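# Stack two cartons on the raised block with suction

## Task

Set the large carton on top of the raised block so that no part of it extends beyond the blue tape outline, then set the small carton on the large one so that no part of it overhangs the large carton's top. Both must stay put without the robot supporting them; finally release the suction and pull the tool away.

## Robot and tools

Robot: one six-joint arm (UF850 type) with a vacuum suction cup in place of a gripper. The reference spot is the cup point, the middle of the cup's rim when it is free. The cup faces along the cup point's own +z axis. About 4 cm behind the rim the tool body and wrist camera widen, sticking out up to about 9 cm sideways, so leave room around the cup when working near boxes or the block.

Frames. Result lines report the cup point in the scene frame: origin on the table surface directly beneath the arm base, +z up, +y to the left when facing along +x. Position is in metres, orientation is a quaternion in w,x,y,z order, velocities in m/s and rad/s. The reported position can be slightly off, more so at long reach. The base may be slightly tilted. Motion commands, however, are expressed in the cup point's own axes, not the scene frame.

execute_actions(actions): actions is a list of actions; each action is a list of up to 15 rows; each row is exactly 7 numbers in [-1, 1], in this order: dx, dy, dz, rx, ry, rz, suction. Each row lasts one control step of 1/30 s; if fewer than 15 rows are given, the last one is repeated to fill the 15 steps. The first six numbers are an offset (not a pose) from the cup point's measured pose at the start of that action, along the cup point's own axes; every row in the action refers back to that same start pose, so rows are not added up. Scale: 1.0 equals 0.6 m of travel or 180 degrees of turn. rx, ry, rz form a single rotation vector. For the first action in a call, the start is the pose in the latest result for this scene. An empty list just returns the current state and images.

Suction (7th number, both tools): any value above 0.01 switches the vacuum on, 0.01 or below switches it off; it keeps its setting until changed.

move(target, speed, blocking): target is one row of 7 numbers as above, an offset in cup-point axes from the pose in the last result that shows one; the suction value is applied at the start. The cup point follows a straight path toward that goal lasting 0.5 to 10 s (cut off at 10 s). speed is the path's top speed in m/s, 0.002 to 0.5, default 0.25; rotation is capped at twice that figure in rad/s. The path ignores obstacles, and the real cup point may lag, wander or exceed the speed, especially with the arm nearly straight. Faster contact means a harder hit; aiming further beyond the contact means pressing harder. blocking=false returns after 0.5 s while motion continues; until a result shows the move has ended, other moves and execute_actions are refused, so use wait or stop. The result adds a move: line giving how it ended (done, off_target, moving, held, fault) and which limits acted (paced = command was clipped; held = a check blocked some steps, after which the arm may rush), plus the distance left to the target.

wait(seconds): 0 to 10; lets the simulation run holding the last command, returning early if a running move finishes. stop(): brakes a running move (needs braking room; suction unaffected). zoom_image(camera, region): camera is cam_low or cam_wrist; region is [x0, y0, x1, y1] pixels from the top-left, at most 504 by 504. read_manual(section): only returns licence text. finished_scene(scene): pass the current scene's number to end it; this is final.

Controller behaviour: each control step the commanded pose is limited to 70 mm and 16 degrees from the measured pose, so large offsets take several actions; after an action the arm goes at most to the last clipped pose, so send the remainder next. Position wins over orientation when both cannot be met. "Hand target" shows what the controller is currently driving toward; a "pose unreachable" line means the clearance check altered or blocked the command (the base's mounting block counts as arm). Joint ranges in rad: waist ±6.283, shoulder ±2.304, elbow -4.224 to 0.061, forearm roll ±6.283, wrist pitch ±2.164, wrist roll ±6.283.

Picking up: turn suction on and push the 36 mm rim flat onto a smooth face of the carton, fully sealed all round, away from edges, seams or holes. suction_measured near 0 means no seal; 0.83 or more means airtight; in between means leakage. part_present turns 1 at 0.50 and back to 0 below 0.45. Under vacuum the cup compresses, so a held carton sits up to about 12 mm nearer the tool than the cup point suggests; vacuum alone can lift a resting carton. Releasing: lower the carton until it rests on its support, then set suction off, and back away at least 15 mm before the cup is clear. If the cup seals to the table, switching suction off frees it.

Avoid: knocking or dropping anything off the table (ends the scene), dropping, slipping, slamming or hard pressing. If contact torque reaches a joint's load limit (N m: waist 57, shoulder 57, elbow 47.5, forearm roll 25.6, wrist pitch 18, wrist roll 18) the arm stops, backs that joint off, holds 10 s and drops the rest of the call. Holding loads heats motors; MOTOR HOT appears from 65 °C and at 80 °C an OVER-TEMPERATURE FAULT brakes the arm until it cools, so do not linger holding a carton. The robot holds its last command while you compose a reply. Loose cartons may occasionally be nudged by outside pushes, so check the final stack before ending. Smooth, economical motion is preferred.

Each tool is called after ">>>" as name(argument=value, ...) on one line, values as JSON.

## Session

>>> execute_actions(actions=[])

Scene clock: 0.00 s.
end_effector_position=(+0.6016, -0.0023, +0.2974) suction_measured=0.00 part_present=0 end_effector_quat_wxyz=(+0.003, +0.001, +1.000, +0.004) end_effector_velocity=(+0.000, -0.000, +0.000) end_effector_angular_velocity=(+0.001, -0.001, +0.001)
Joint positions: [ 0.002 -0.531 -1.294  0.003 -0.758 -1.572]
Joint velocities: [-0.     0.001 -0.     0.001  0.    -0.002]
Motor temperatures (°C, as the motors report them): [20 18 20 25 24 22]
Hand target: +0.602, -0.002, +0.297; +0.003, +0.001, +1.000, +0.004

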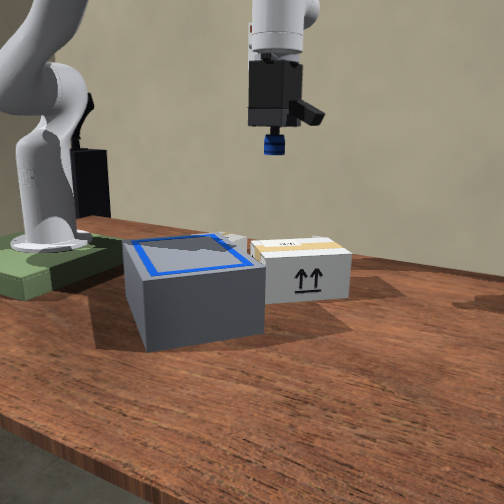

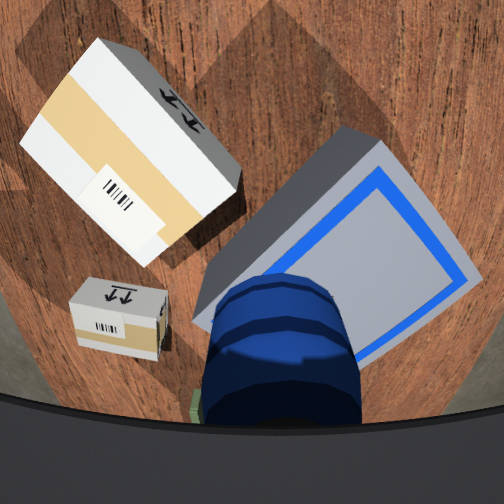

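>>> move(target=[0.026,0.24,0.1,0,0,0.283,0])

Scene clock: 6.07 s.
end_effector_position=(+0.5864, +0.1423, +0.2383) suction_measured=0.00 part_present=0 end_effector_quat_wxyz=(+0.000, +0.431, +0.902, +0.005) end_effector_velocity=(-0.001, +0.001, -0.002) end_effector_angular_velocity=(-0.002, +0.002, -0.006)
Joint positions: [ 0.243 -0.613 -1.266  0.003 -0.648 -0.442]
Joint velocities: [ 0.003 -0.002  0.001 -0.002  0.     0.01 ]
Motor temperatures (°C, as the motors report them): [20 18 20 25 24 22]
Hand target: +0.586, +0.142, +0.238; +0.000, +0.431, +0.902, +0.005
Off the commanded pose: 0.000 m, 0 deg.
move: done

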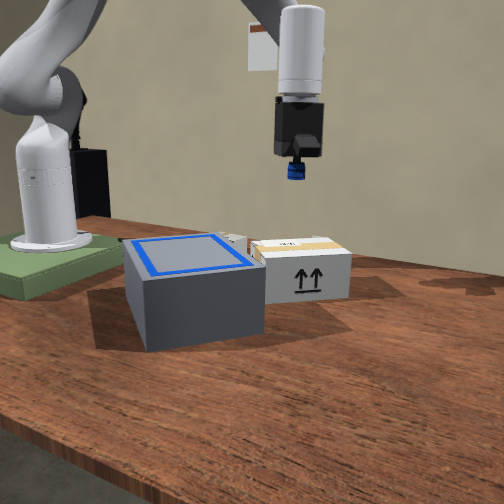

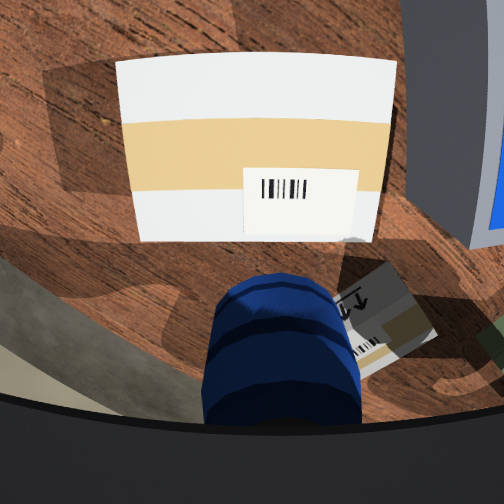

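>>> move(target=[-0.043,0.008,0.2,0,0,0,1], speed=0.15)

>>> move(target=[0,0,0.03,0,0,0,1], speed=0.02)

Scene clock: 10.53 s.
end_effector_position=(+0.6069, +0.1260, +0.1185) suction_measured=0.00 part_present=0 end_effector_quat_wxyz=(+0.001, +0.431, +0.902, +0.005) end_effector_velocity=(-0.001, -0.001, -0.002) end_effector_angular_velocity=(-0.000, +0.003, +0.001)
Joint positions: [ 0.209 -0.836 -1.314  0.003 -0.472 -0.477]
Joint velocities: [-0.001 -0.003  0.001  0.001  0.001 -0.002]
Motor temperatures (°C, as the motors report them): [20 18 20 25 24 22]
Hand target: +0.607, +0.126, +0.118; +0.000, +0.431, +0.902, +0.005
Off the commanded pose: 0.000 m, 0 deg.
move: done

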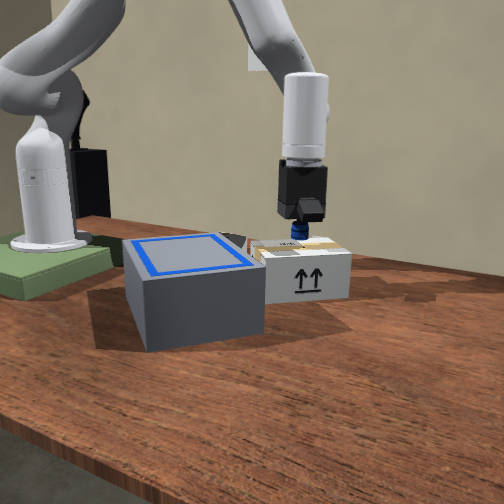

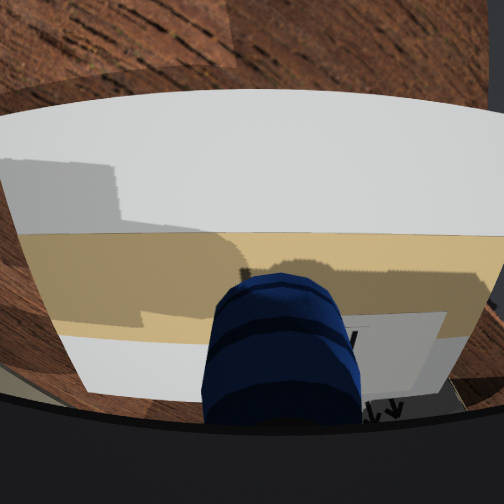

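Scene clock: 11.67 s.
end_effector_position=(+0.6070, +0.1261, +0.1005) suction_measured=0.00 part_present=0 end_effector_quat_wxyz=(+0.001, +0.431, +0.902, +0.005) end_effector_velocity=(+0.000, -0.001, -0.001) end_effector_angular_velocity=(-0.000, -0.000, -0.000)
Joint positions: [ 0.209 -0.868 -1.32   0.003 -0.446 -0.477]
Joint velocities: [-0.001 -0.002 -0.    -0.001  0.001  0.   ]
Motor temperatures (°C, as the motors report them): [20 18 20 25 24 22]
Hand target: +0.607, +0.126, +0.100; +0.001, +0.431, +0.902, +0.005
Off the commanded pose: 0.000 m, 0 deg.
move: done

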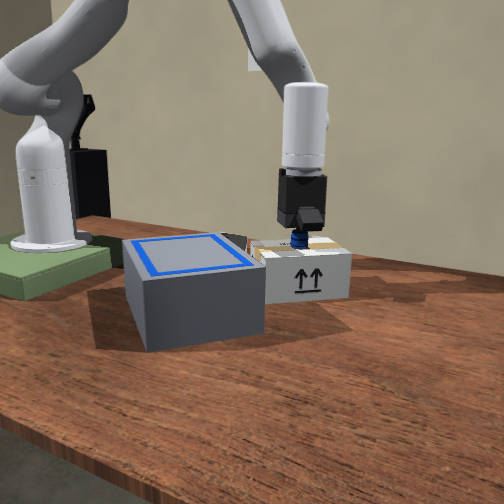

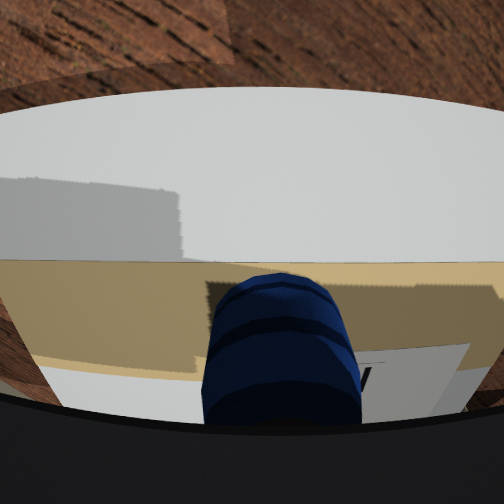

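>>> move(target=[0,0.005,0.018,0,0,0,1], speed=0.02)

Scene clock: 14.13 s.
end_effector_position=(+0.6093, +0.1280, +0.0898) suction_measured=0.96 part_present=1 end_effector_quat_wxyz=(+0.001, +0.431, +0.902, +0.005) end_effector_velocity=(+0.001, +0.001, +0.000) end_effector_angular_velocity=(+0.000, -0.003, +0.002)
Joint positions: [ 0.211 -0.892 -1.333  0.003 -0.435 -0.475]
Joint velocities: [ 0.001 -0.    -0.002 -0.     0.001 -0.   ]
Motor temperatures (°C, as the motors report them): [20 18 20 25 24 22]
Hand target: +0.609, +0.128, +0.090; +0.001, +0.431, +0.902, +0.005
Off the commanded pose: 0.000 m, 0 deg.
move: done

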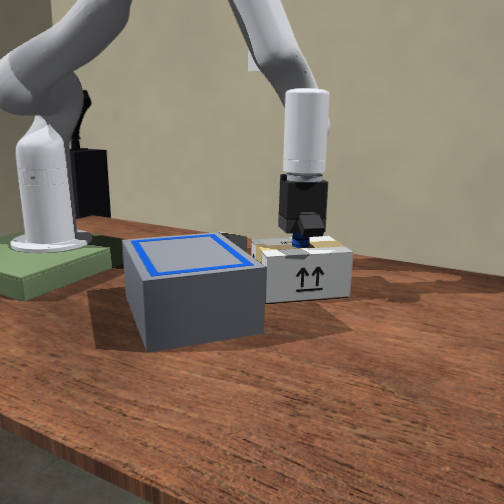

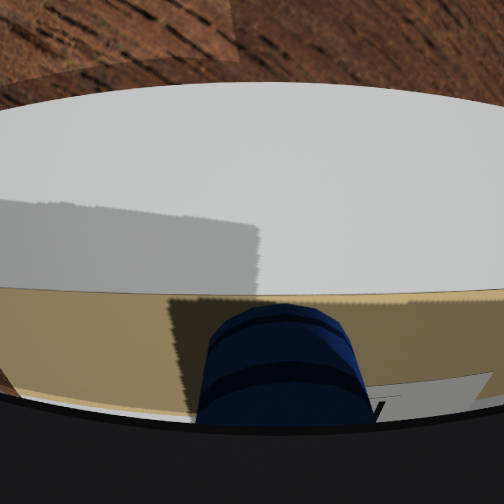

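>>> move(target=[0,0,-0.3,0,0,0,1])

>>> move(target=[-0.134,-0.385,0,0,0,-0.528,1], speed=0.35)

>>> zoom_image(camera="cam_low", region=[100,130,300,300])

Scene clock: 17.90 s.
end_effector_position=(+0.6083, +0.1269, +0.2692) suction_measured=0.96 part_present=1 end_effector_quat_wxyz=(+0.000, +0.431, +0.902, +0.005) end_effector_velocity=(+0.002, +0.001, +0.005) end_effector_angular_velocity=(+0.002, -0.008, +0.001)
Joint positions: [ 0.211 -0.612 -1.345  0.003 -0.728 -0.475]
Joint velocities: [ 0.     0.006 -0.004  0.    -0.002 -0.   ]
Motor temperatures (°C, as the motors report them): [20 18 20 25 24 22]
Hand target: +0.609, +0.127, +0.270; +0.001, +0.431, +0.902, +0.005
Off the commanded pose: 0.001 m, 0 deg.
move: done

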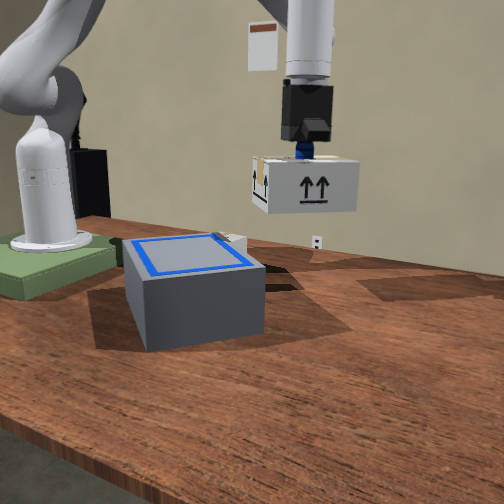

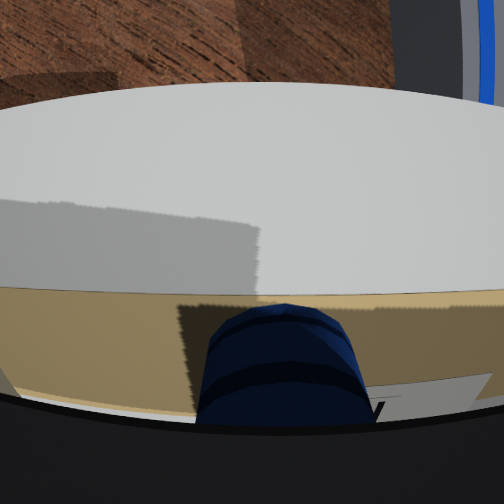

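Scene clock: 20.73 s.
end_effector_position=(+0.4797, -0.0814, +0.2678) suction_measured=0.96 part_present=1 end_effector_quat_wxyz=(+0.004, -0.374, +0.927, +0.002) end_effector_velocity=(-0.000, -0.001, +0.000) end_effector_angular_velocity=(+0.002, -0.001, +0.011)
Joint positions: [-0.162 -0.316 -0.914  0.002 -0.593 -2.505]
Joint velocities: [-0.002  0.001 -0.     0.003 -0.    -0.015]
Motor temperatures (°C, as the motors report them): [20 18 21 25 24 22]
Hand target: +0.480, -0.082, +0.268; +0.004, -0.374, +0.927, +0.002
Off the commanded pose: 0.001 m, 0 deg.
move: done

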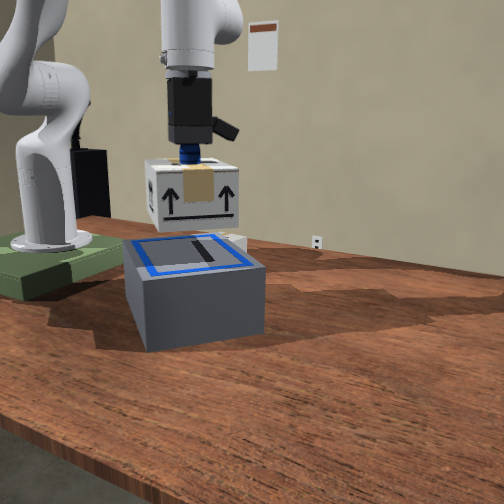

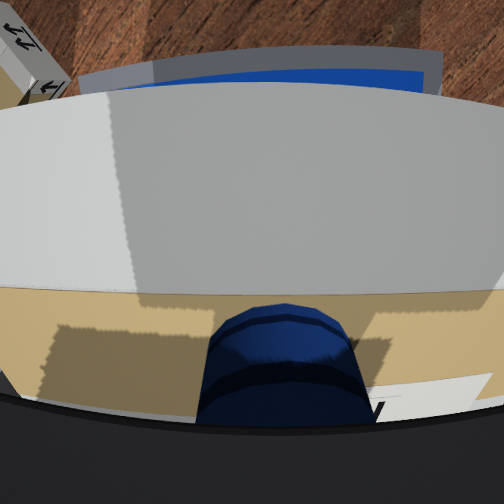

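Region (100, 130, 300, 300) of cam_low's 504x504 image, scaled by 2.520, with more detail than that image has; it fills the top 428 rows of this view, and the rest is white.

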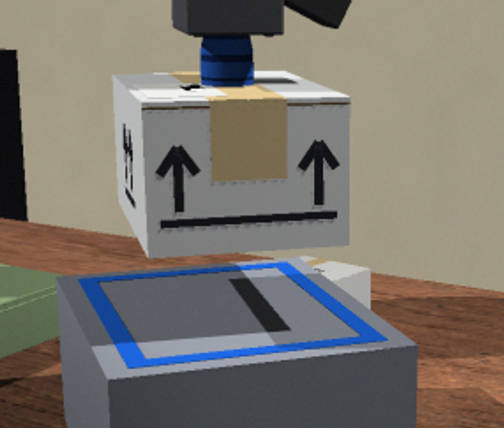

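>>> move(target=[0,0,0.08,0,0,-0.017,1], speed=0.1)

>>> zoom_image(camera="cam_low", region=[100,130,300,300])

Scene clock: 24.27 s.
end_effector_position=(+0.4799, -0.0813, +0.2200) suction_measured=0.96 part_present=1 end_effector_quat_wxyz=(+0.004, -0.398, +0.917, +0.002) end_effector_velocity=(-0.002, -0.000, -0.002) end_effector_angular_velocity=(+0.001, +0.003, -0.000)
Joint positions: [-0.162 -0.399 -0.892  0.002 -0.488 -2.559]
Joint velocities: [-0.001 -0.002  0.003  0.001  0.001 -0.001]
Motor temperatures (°C, as the motors report them): [20 18 21 25 24 22]
Hand target: +0.480, -0.081, +0.220; +0.004, -0.398, +0.917, +0.002
Off the commanded pose: 0.000 m, 0 deg.
move: done

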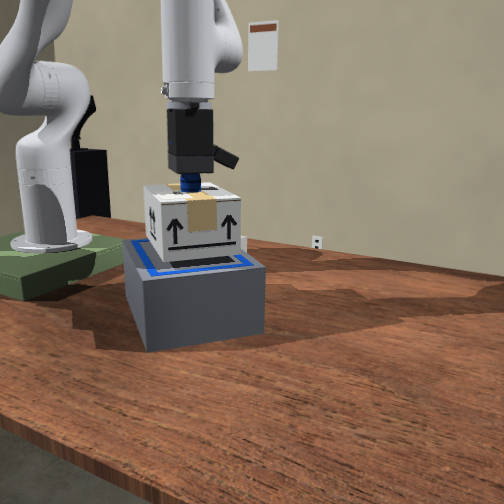

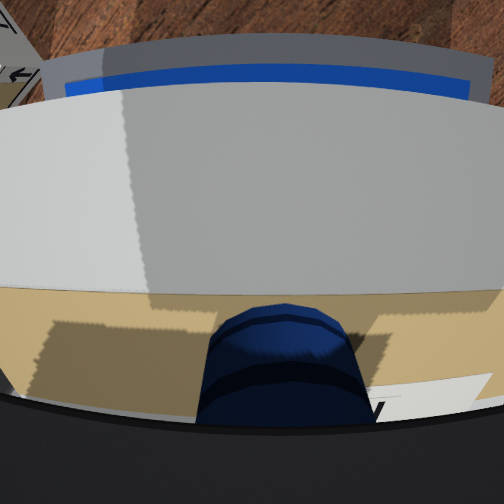

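Region (100, 130, 300, 300) of cam_low's 504x504 image, scaled by 2.520, with more detail than that image has; it fills the top 428 rows of this view, and the rest is white.

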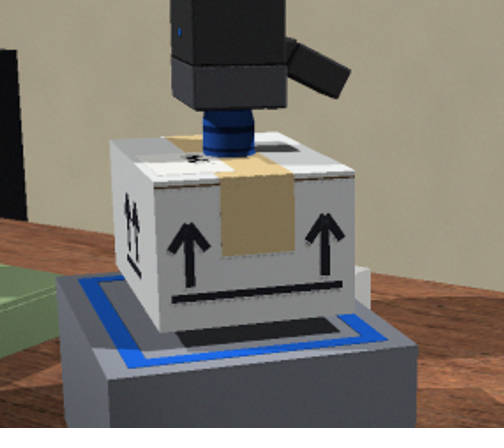

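>>> move(target=[0.003,0,0.022,0,0,0,1], speed=0.02)

>>> zoom_image(camera="cam_low", region=[100,130,300,300])

Scene clock: 27.33 s.
end_effector_position=(+0.4788, -0.0825, +0.2069) suction_measured=0.96 part_present=1 end_effector_quat_wxyz=(+0.004, -0.398, +0.917, +0.002) end_effector_velocity=(+0.001, -0.000, +0.000) end_effector_angular_velocity=(-0.000, -0.004, -0.001)
Joint positions: [-0.165 -0.422 -0.886  0.002 -0.459 -2.562]
Joint velocities: [-0.001 -0.    -0.001  0.001  0.002  0.   ]
Motor temperatures (°C, as the motors report them): [20 18 21 25 24 22]
Hand target: +0.479, -0.083, +0.207; +0.004, -0.398, +0.917, +0.002
Off the commanded pose: 0.000 m, 0 deg.
move: done

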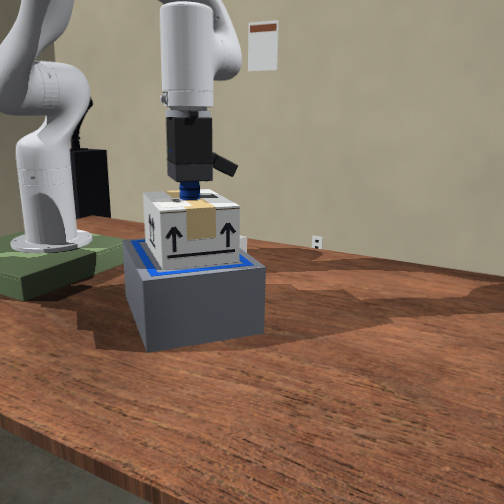

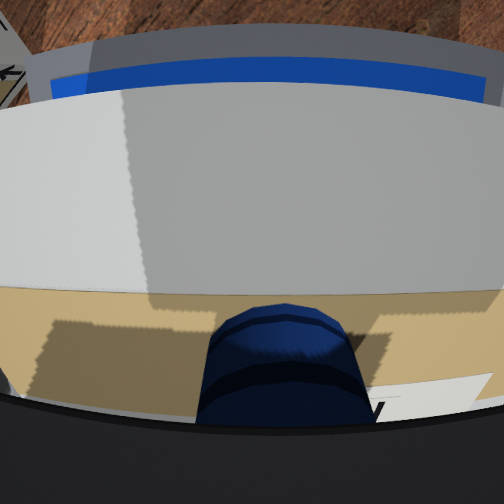

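Region (100, 130, 300, 300) of cam_low's 504x504 image, scaled by 2.520, with more detail than that image has; it fills the top 428 rows of this view, and the rest is white.

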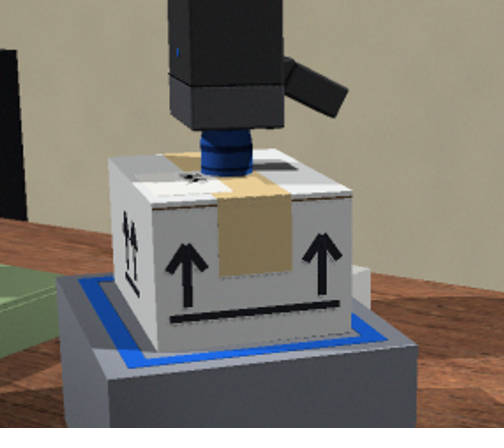

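>>> execute_actions(actions=[[[0,0,0.003,0,0,0,1],[0,0,0.003,0,0,0,1],[0,0,0.003,0,0,0,1],[0,0,0.003,0,0,0,1],[0,0,0.003,0,0,0,1],[0,0,0.003,0,0,0,0]]])

>>> move(target=[0,0,-0.1,0,0,0,0])

>>> move(target=[-0.199,0.434,0.04,0,0,0.317,0])

Scene clock: 30.63 s.
end_effector_position=(+0.4796, -0.0827, +0.2059) suction_measured=0.00 part_present=0 end_effector_quat_wxyz=(+0.005, -0.398, +0.917, +0.001) end_effector_velocity=(-0.000, -0.000, -0.001) end_effector_angular_velocity=(-0.000, +0.002, +0.001)
Joint positions: [-0.165 -0.424 -0.886  0.002 -0.455 -2.562]
Joint velocities: [-0.    -0.003  0.    -0.001  0.001 -0.   ]
Motor temperatures (°C, as the motors report them): [20 18 21 25 24 22]
Hand target: +0.479, -0.083, +0.205; +0.004, -0.398, +0.917, +0.002
Off the commanded pose: 0.001 m, 0 deg.

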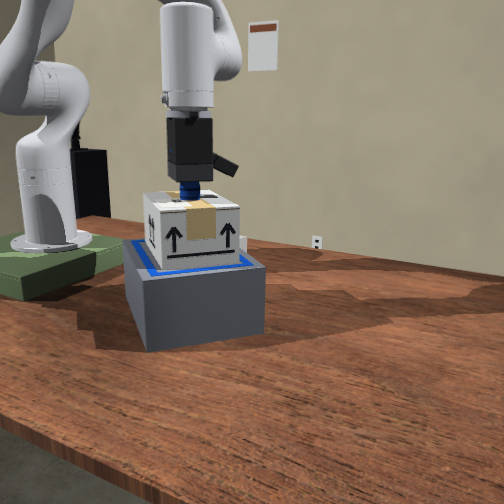

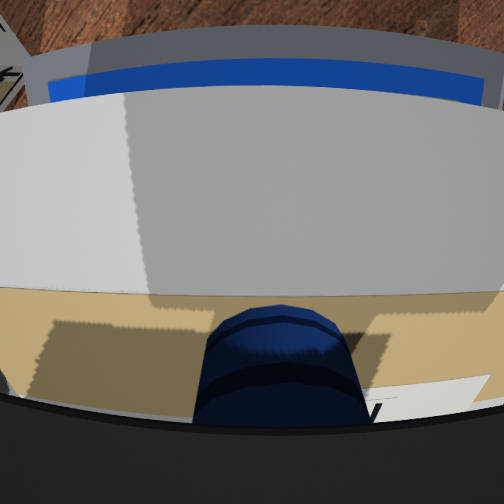

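Scene clock: 31.43 s.
end_effector_position=(+0.4792, -0.0828, +0.2656) suction_measured=0.00 part_present=0 end_effector_quat_wxyz=(+0.004, -0.398, +0.917, +0.001) end_effector_velocity=(+0.000, -0.000, +0.002) end_effector_angular_velocity=(-0.000, -0.001, -0.001)
Joint positions: [-0.165 -0.318 -0.911  0.002 -0.586 -2.562]
Joint velocities: [-0.     0.003 -0.001  0.    -0.002  0.001]
Motor temperatures (°C, as the motors report them): [20 18 21 25 24 22]
Hand target: +0.479, -0.083, +0.266; +0.005, -0.398, +0.917, +0.001
Off the commanded pose: 0.000 m, 0 deg.
move: done

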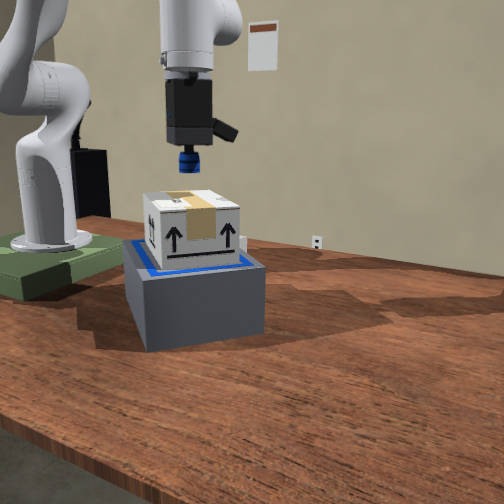

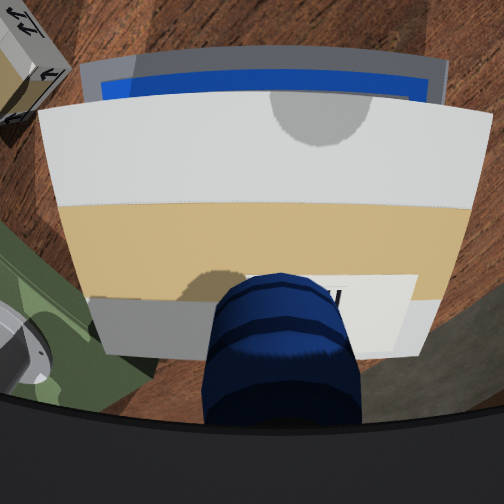

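Scene clock: 33.87 s.
end_effector_position=(+0.3699, +0.1831, +0.2428) suction_measured=0.00 part_present=0 end_effector_quat_wxyz=(+0.002, +0.088, +0.996, +0.005) end_effector_velocity=(-0.000, +0.001, +0.000) end_effector_angular_velocity=(-0.003, -0.002, -0.004)
Joint positions: [ 0.466 -0.204 -0.693  0.001 -0.483 -0.934]
Joint velocities: [ 0.004  0.001  0.    -0.007 -0.     0.015]
Motor temperatures (°C, as the motors report them): [20 18 21 25 24 22]
Hand target: +0.370, +0.183, +0.243; +0.002, +0.088, +0.996, +0.005
Off the commanded pose: 0.001 m, 0 deg.
move: done

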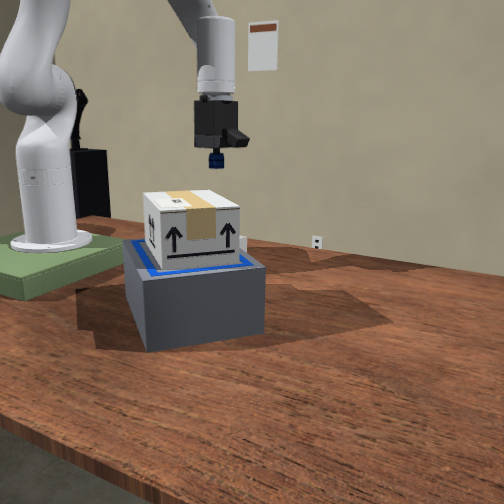

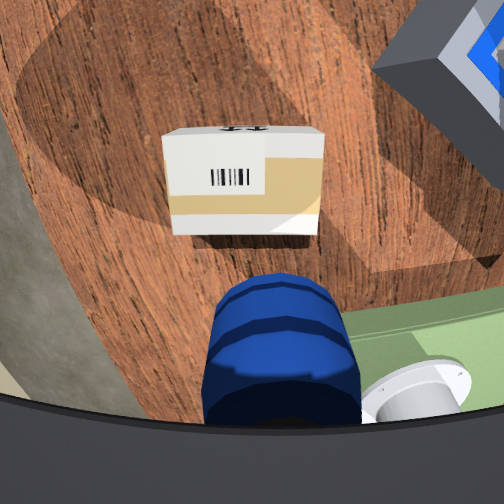

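>>> move(target=[0,0.023,0.26,0,0,0,1], speed=0.18)

>>> move(target=[0,0,0.025,0,0,0,1], speed=0.02)

Scene clock: 37.07 s.
end_effector_position=(+0.3731, +0.1976, +0.0868) suction_measured=0.00 part_present=0 end_effector_quat_wxyz=(+0.003, +0.088, +0.996, +0.005) end_effector_velocity=(-0.001, -0.001, -0.002) end_effector_angular_velocity=(-0.002, +0.003, -0.004)
Joint positions: [ 0.492 -0.592 -0.719 -0.004 -0.121 -0.902]
Joint velocities: [ 0.    -0.005  0.001  0.     0.002  0.004]
Motor temperatures (°C, as the motors report them): [20 18 21 25 24 22]
Hand target: +0.373, +0.198, +0.087; +0.003, +0.088, +0.996, +0.004
Off the commanded pose: 0.001 m, 0 deg.
move: done

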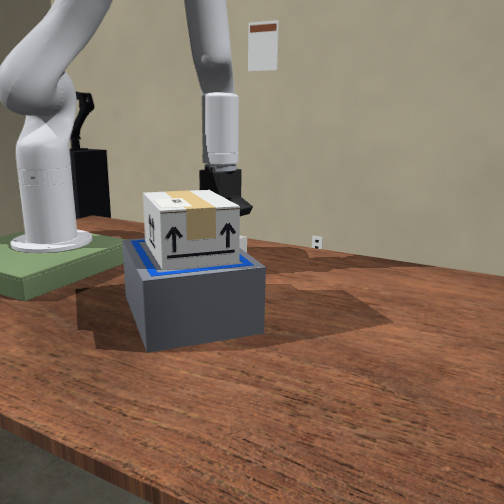

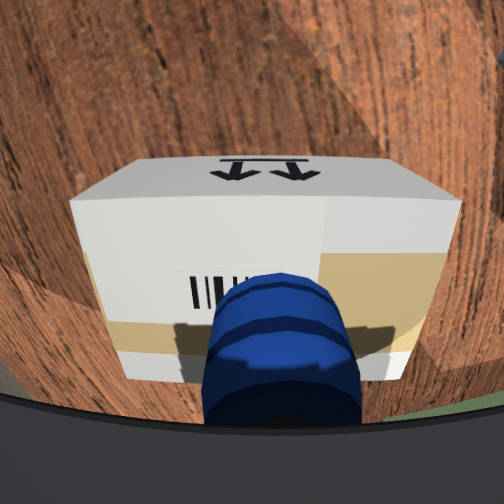

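Scene clock: 38.03 s.
end_effector_position=(+0.3732, +0.1977, +0.0719) suction_measured=0.00 part_present=0 end_effector_quat_wxyz=(+0.003, +0.088, +0.996, +0.005) end_effector_velocity=(-0.000, +0.000, -0.001) end_effector_angular_velocity=(+0.000, -0.000, -0.000)
Joint positions: [ 0.492 -0.631 -0.728 -0.007 -0.09  -0.9  ]
Joint velocities: [ 0.    -0.002  0.    -0.001  0.002  0.001]
Motor temperatures (°C, as the motors report them): [20 18 21 25 24 22]
Hand target: +0.373, +0.198, +0.072; +0.003, +0.088, +0.996, +0.005
Off the commanded pose: 0.000 m, 0 deg.
move: done

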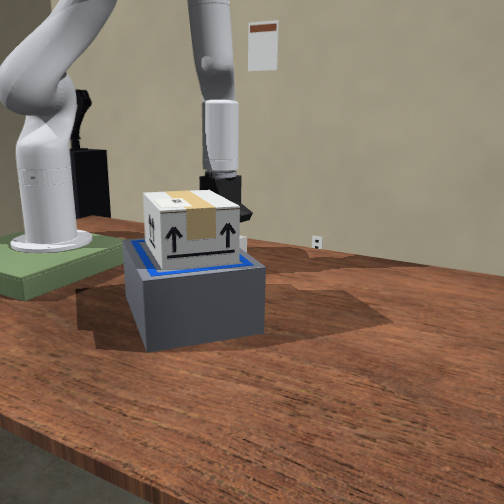

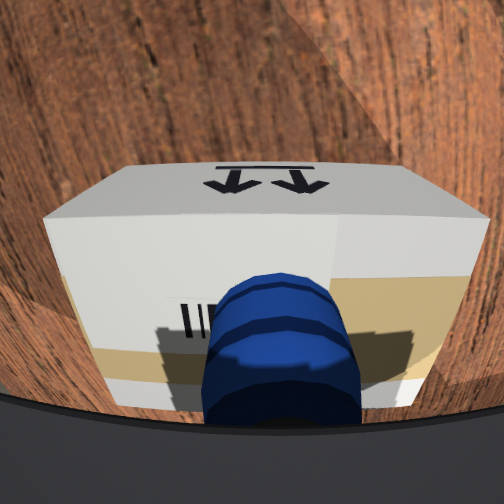

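>>> move(target=[0,0.004,0.022,0,0,0,1], speed=0.02)

Scene clock: 40.23 s.
end_effector_position=(+0.3736, +0.2002, +0.0588) suction_measured=0.96 part_present=1 end_effector_quat_wxyz=(+0.003, +0.088, +0.996, +0.005) end_effector_velocity=(+0.001, +0.000, -0.000) end_effector_angular_velocity=(+0.001, -0.002, +0.003)
Joint positions: [ 0.497 -0.668 -0.741 -0.01  -0.066 -0.892]
Joint velocities: [ 0.    -0.001 -0.001 -0.005  0.002  0.003]
Motor temperatures (°C, as the motors report them): [20 18 21 25 24 22]
Hand target: +0.374, +0.200, +0.059; +0.003, +0.088, +0.996, +0.005
Off the commanded pose: 0.000 m, 0 deg.
move: done

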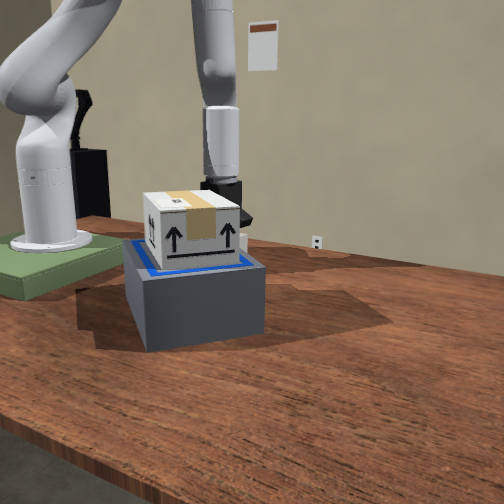

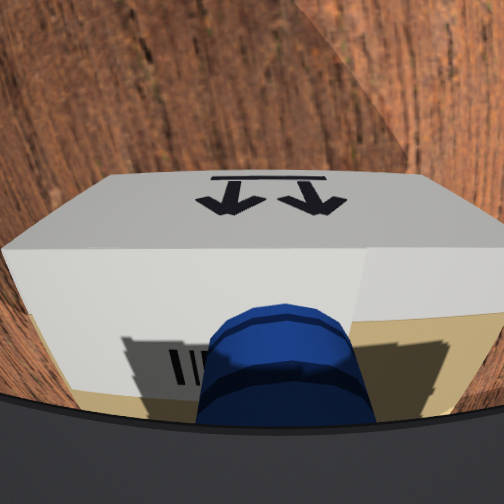

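>>> move(target=[0,0,-0.405,0,0,0,1])

>>> move(target=[-0.257,-0.428,0,0,0,-0.317,1])

>>> move(target=[0,0,0.04,0,0,0,1], speed=0.04)

>>> zoom_image(camera="cam_low", region=[100,130,300,300])

Scene clock: 44.80 s.
end_effector_position=(+0.3722, +0.1986, +0.3017) suction_measured=0.96 part_present=1 end_effector_quat_wxyz=(+0.002, +0.088, +0.996, +0.005) end_effector_velocity=(+0.001, +0.001, +0.002) end_effector_angular_velocity=(+0.002, -0.002, +0.002)
Joint positions: [ 0.497 -0.119 -0.759  0.002 -0.634 -0.903]
Joint velocities: [ 0.001  0.004 -0.003  0.001 -0.004 -0.002]
Motor temperatures (°C, as the motors report them): [20 18 21 25 24 22]
Hand target: +0.372, +0.199, +0.302; +0.002, +0.088, +0.996, +0.005
Off the commanded pose: 0.001 m, 0 deg.
move: done

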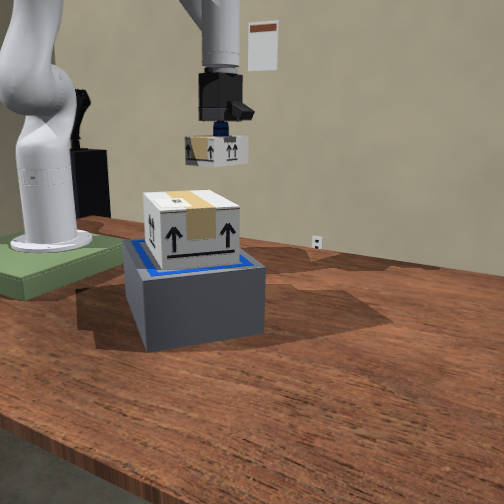

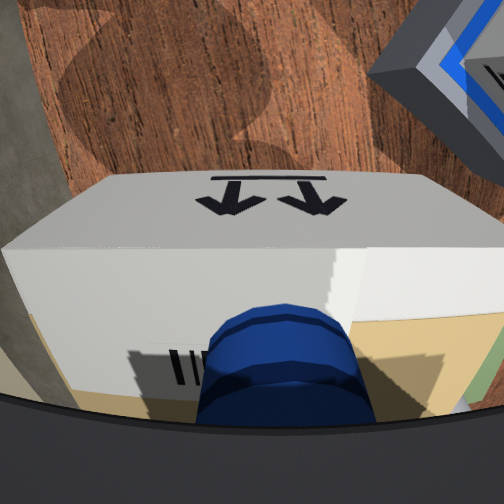

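Scene clock: 47.20 s.
end_effector_position=(+0.4797, -0.0819, +0.3004) suction_measured=0.96 part_present=1 end_effector_quat_wxyz=(+0.004, -0.398, +0.917, +0.002) end_effector_velocity=(+0.000, -0.002, -0.001) end_effector_angular_velocity=(+0.003, +0.002, +0.003)
Joint positions: [-0.163 -0.266 -0.937  0.002 -0.664 -2.559]
Joint velocities: [-0.005 -0.004 -0.002  0.004 -0.001 -0.011]
Motor temperatures (°C, as the motors report them): [20 18 21 25 24 22]
Hand target: +0.480, -0.082, +0.300; +0.004, -0.399, +0.917, +0.002
Off the commanded pose: 0.001 m, 0 deg.
move: done

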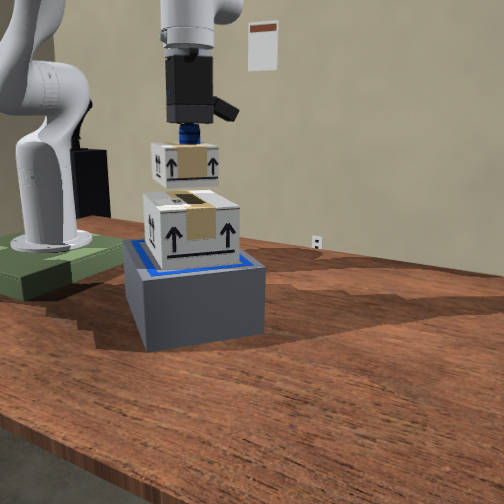

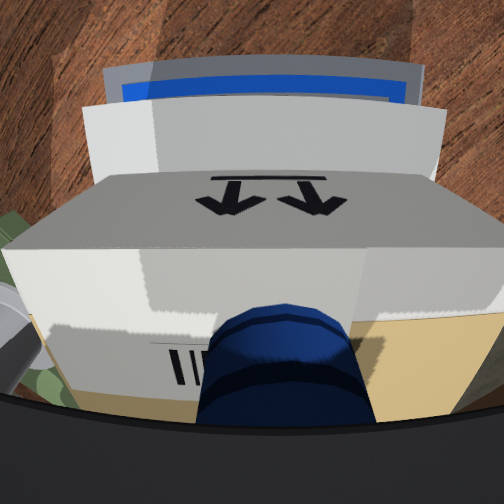

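Scene clock: 48.10 s.
end_effector_position=(+0.4798, -0.0818, +0.2765) suction_measured=0.96 part_present=1 end_effector_quat_wxyz=(+0.004, -0.398, +0.917, +0.002) end_effector_velocity=(+0.000, -0.000, -0.001) end_effector_angular_velocity=(-0.001, -0.000, +0.002)
Joint positions: [-0.163 -0.302 -0.919  0.002 -0.61  -2.559]
Joint velocities: [ 0.    -0.001 -0.    -0.002  0.001  0.   ]
Motor temperatures (°C, as the motors report them): [20 18 21 25 24 22]
Hand target: +0.480, -0.082, +0.276; +0.004, -0.398, +0.917, +0.002
Off the commanded pose: 0.000 m, 0 deg.
move: done

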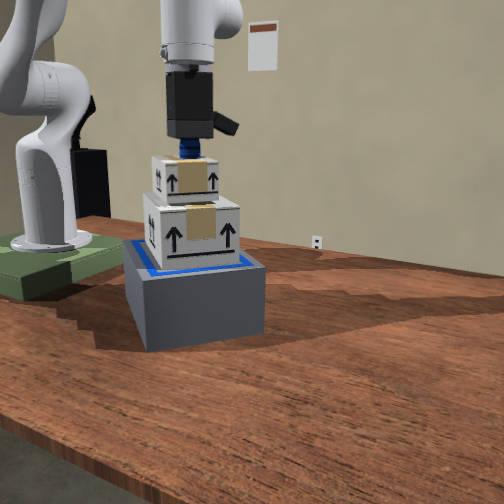

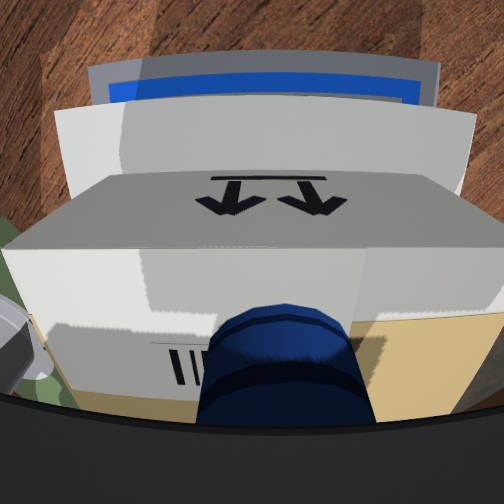

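Region (100, 130, 300, 300) of cam_low's 504x504 image, scaled by 2.520, with more detail than that image has; it fills the top 428 rows of this view, and the rest is white.

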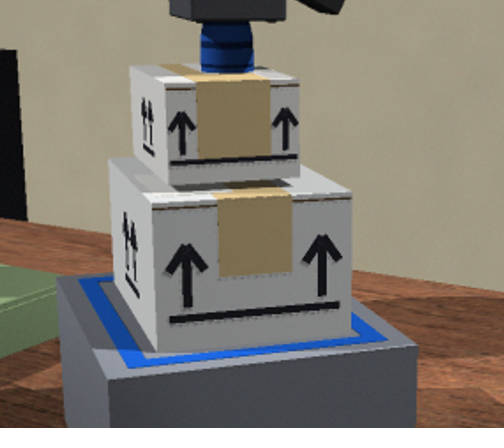

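Shift slightly forward, then set down.

>>> move(target=[-0.01,0,0.013,0,0,0,1], speed=0.02)

>>> execute_actions(actions=[[[0,0,0,0,0,0,0]]])

>>> move(target=[0,0,-0.15,0,0,0,0])

Scene clock: 50.53 s.
end_effector_position=(+0.4843, -0.0776, +0.2698) suction_measured=0.96 part_present=1 end_effector_quat_wxyz=(+0.005, -0.398, +0.917, +0.001) end_effector_velocity=(+0.000, +0.001, -0.001) end_effector_angular_velocity=(+0.000, -0.001, +0.000)
Joint positions: [-0.153 -0.321 -0.925  0.002 -0.598 -2.549]
Joint velocities: [ 0.001 -0.001  0.     0.001  0.002  0.   ]
Motor temperatures (°C, as the motors report them): [20 18 21 25 24 22]
Hand target: +0.484, -0.077, +0.269; +0.004, -0.398, +0.917, +0.002
Off the commanded pose: 0.001 m, 0 deg.
move: done

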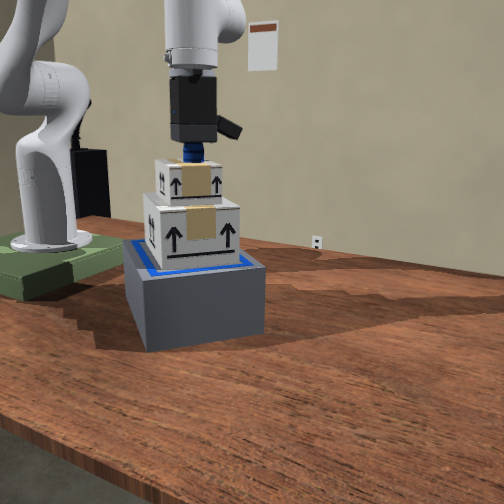

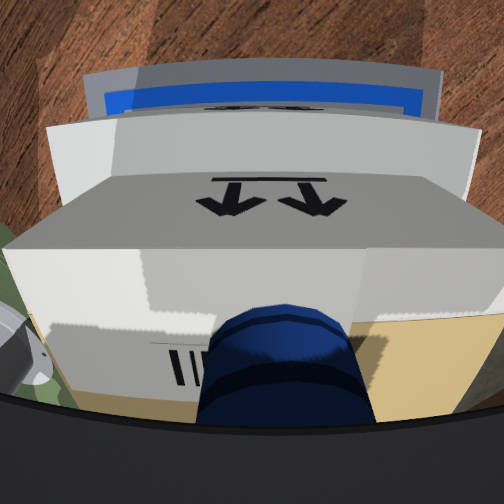

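Scene clock: 51.03 s.
end_effector_position=(+0.4847, -0.0776, +0.2701) suction_measured=0.00 part_present=0 end_effector_quat_wxyz=(+0.005, -0.398, +0.917, +0.001) end_effector_velocity=(-0.001, -0.000, -0.001) end_effector_angular_velocity=(-0.000, +0.002, -0.001)
Joint positions: [-0.153 -0.321 -0.926  0.002 -0.597 -2.549]
Joint velocities: [-0.    -0.001  0.    -0.001 -0.     0.002]
Motor temperatures (°C, as the motors report them): [20 18 21 25 24 22]
Hand target: +0.484, -0.078, +0.270; +0.005, -0.398, +0.917, +0.001
Off the commanded pose: 0.000 m, 0 deg.

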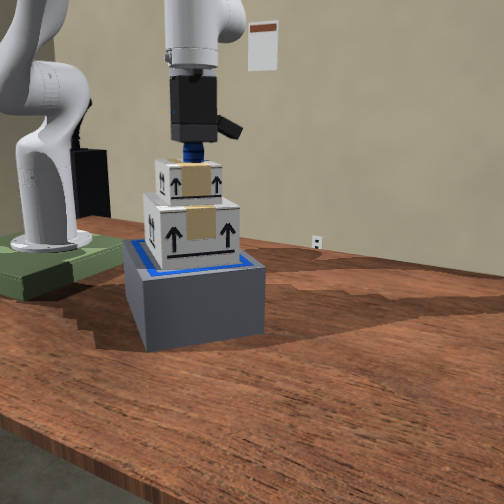

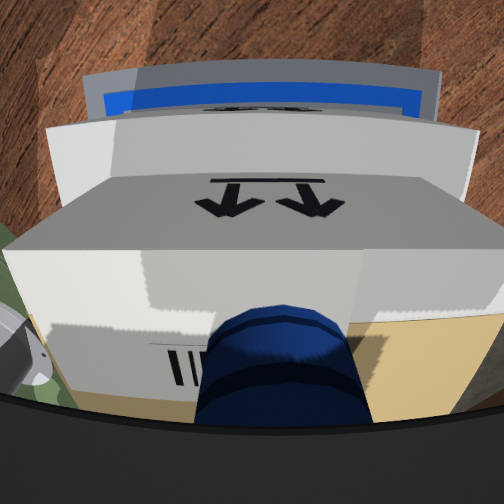

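Scene clock: 51.83 s.
end_effector_position=(+0.4840, -0.0779, +0.3596) suction_measured=0.00 part_present=0 end_effector_quat_wxyz=(+0.005, -0.399, +0.917, +0.001) end_effector_velocity=(+0.001, +0.000, +0.003) end_effector_angular_velocity=(-0.000, -0.003, +0.001)
Joint positions: [-0.152 -0.199 -1.003  0.002 -0.797 -2.549]
Joint velocities: [ 0.001  0.003 -0.004  0.    -0.004 -0.001]
Motor temperatures (°C, as the motors report them): [20 18 21 25 24 22]
Hand target: +0.484, -0.078, +0.360; +0.005, -0.399, +0.917, +0.001
Off the commanded pose: 0.001 m, 0 deg.
move: done

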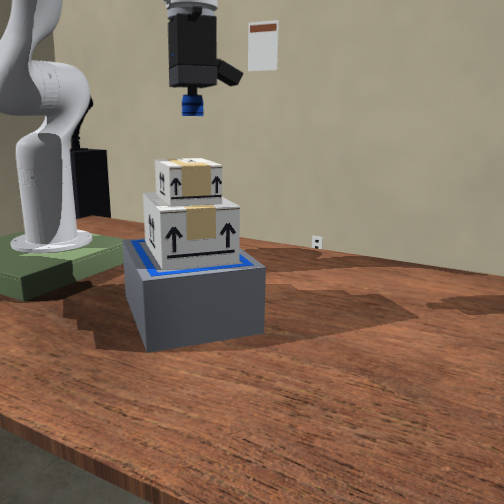

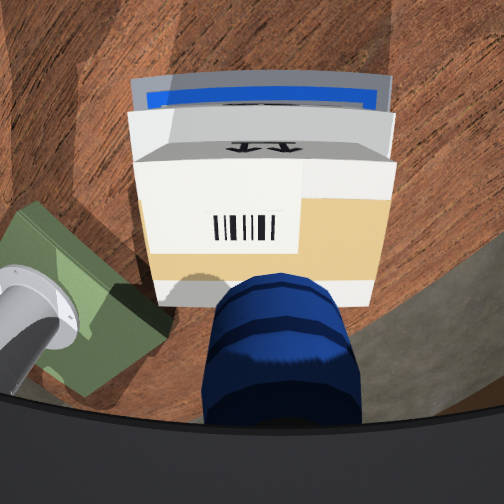

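>>> finished_scene(scene=2)

The scene is finished: the task was done.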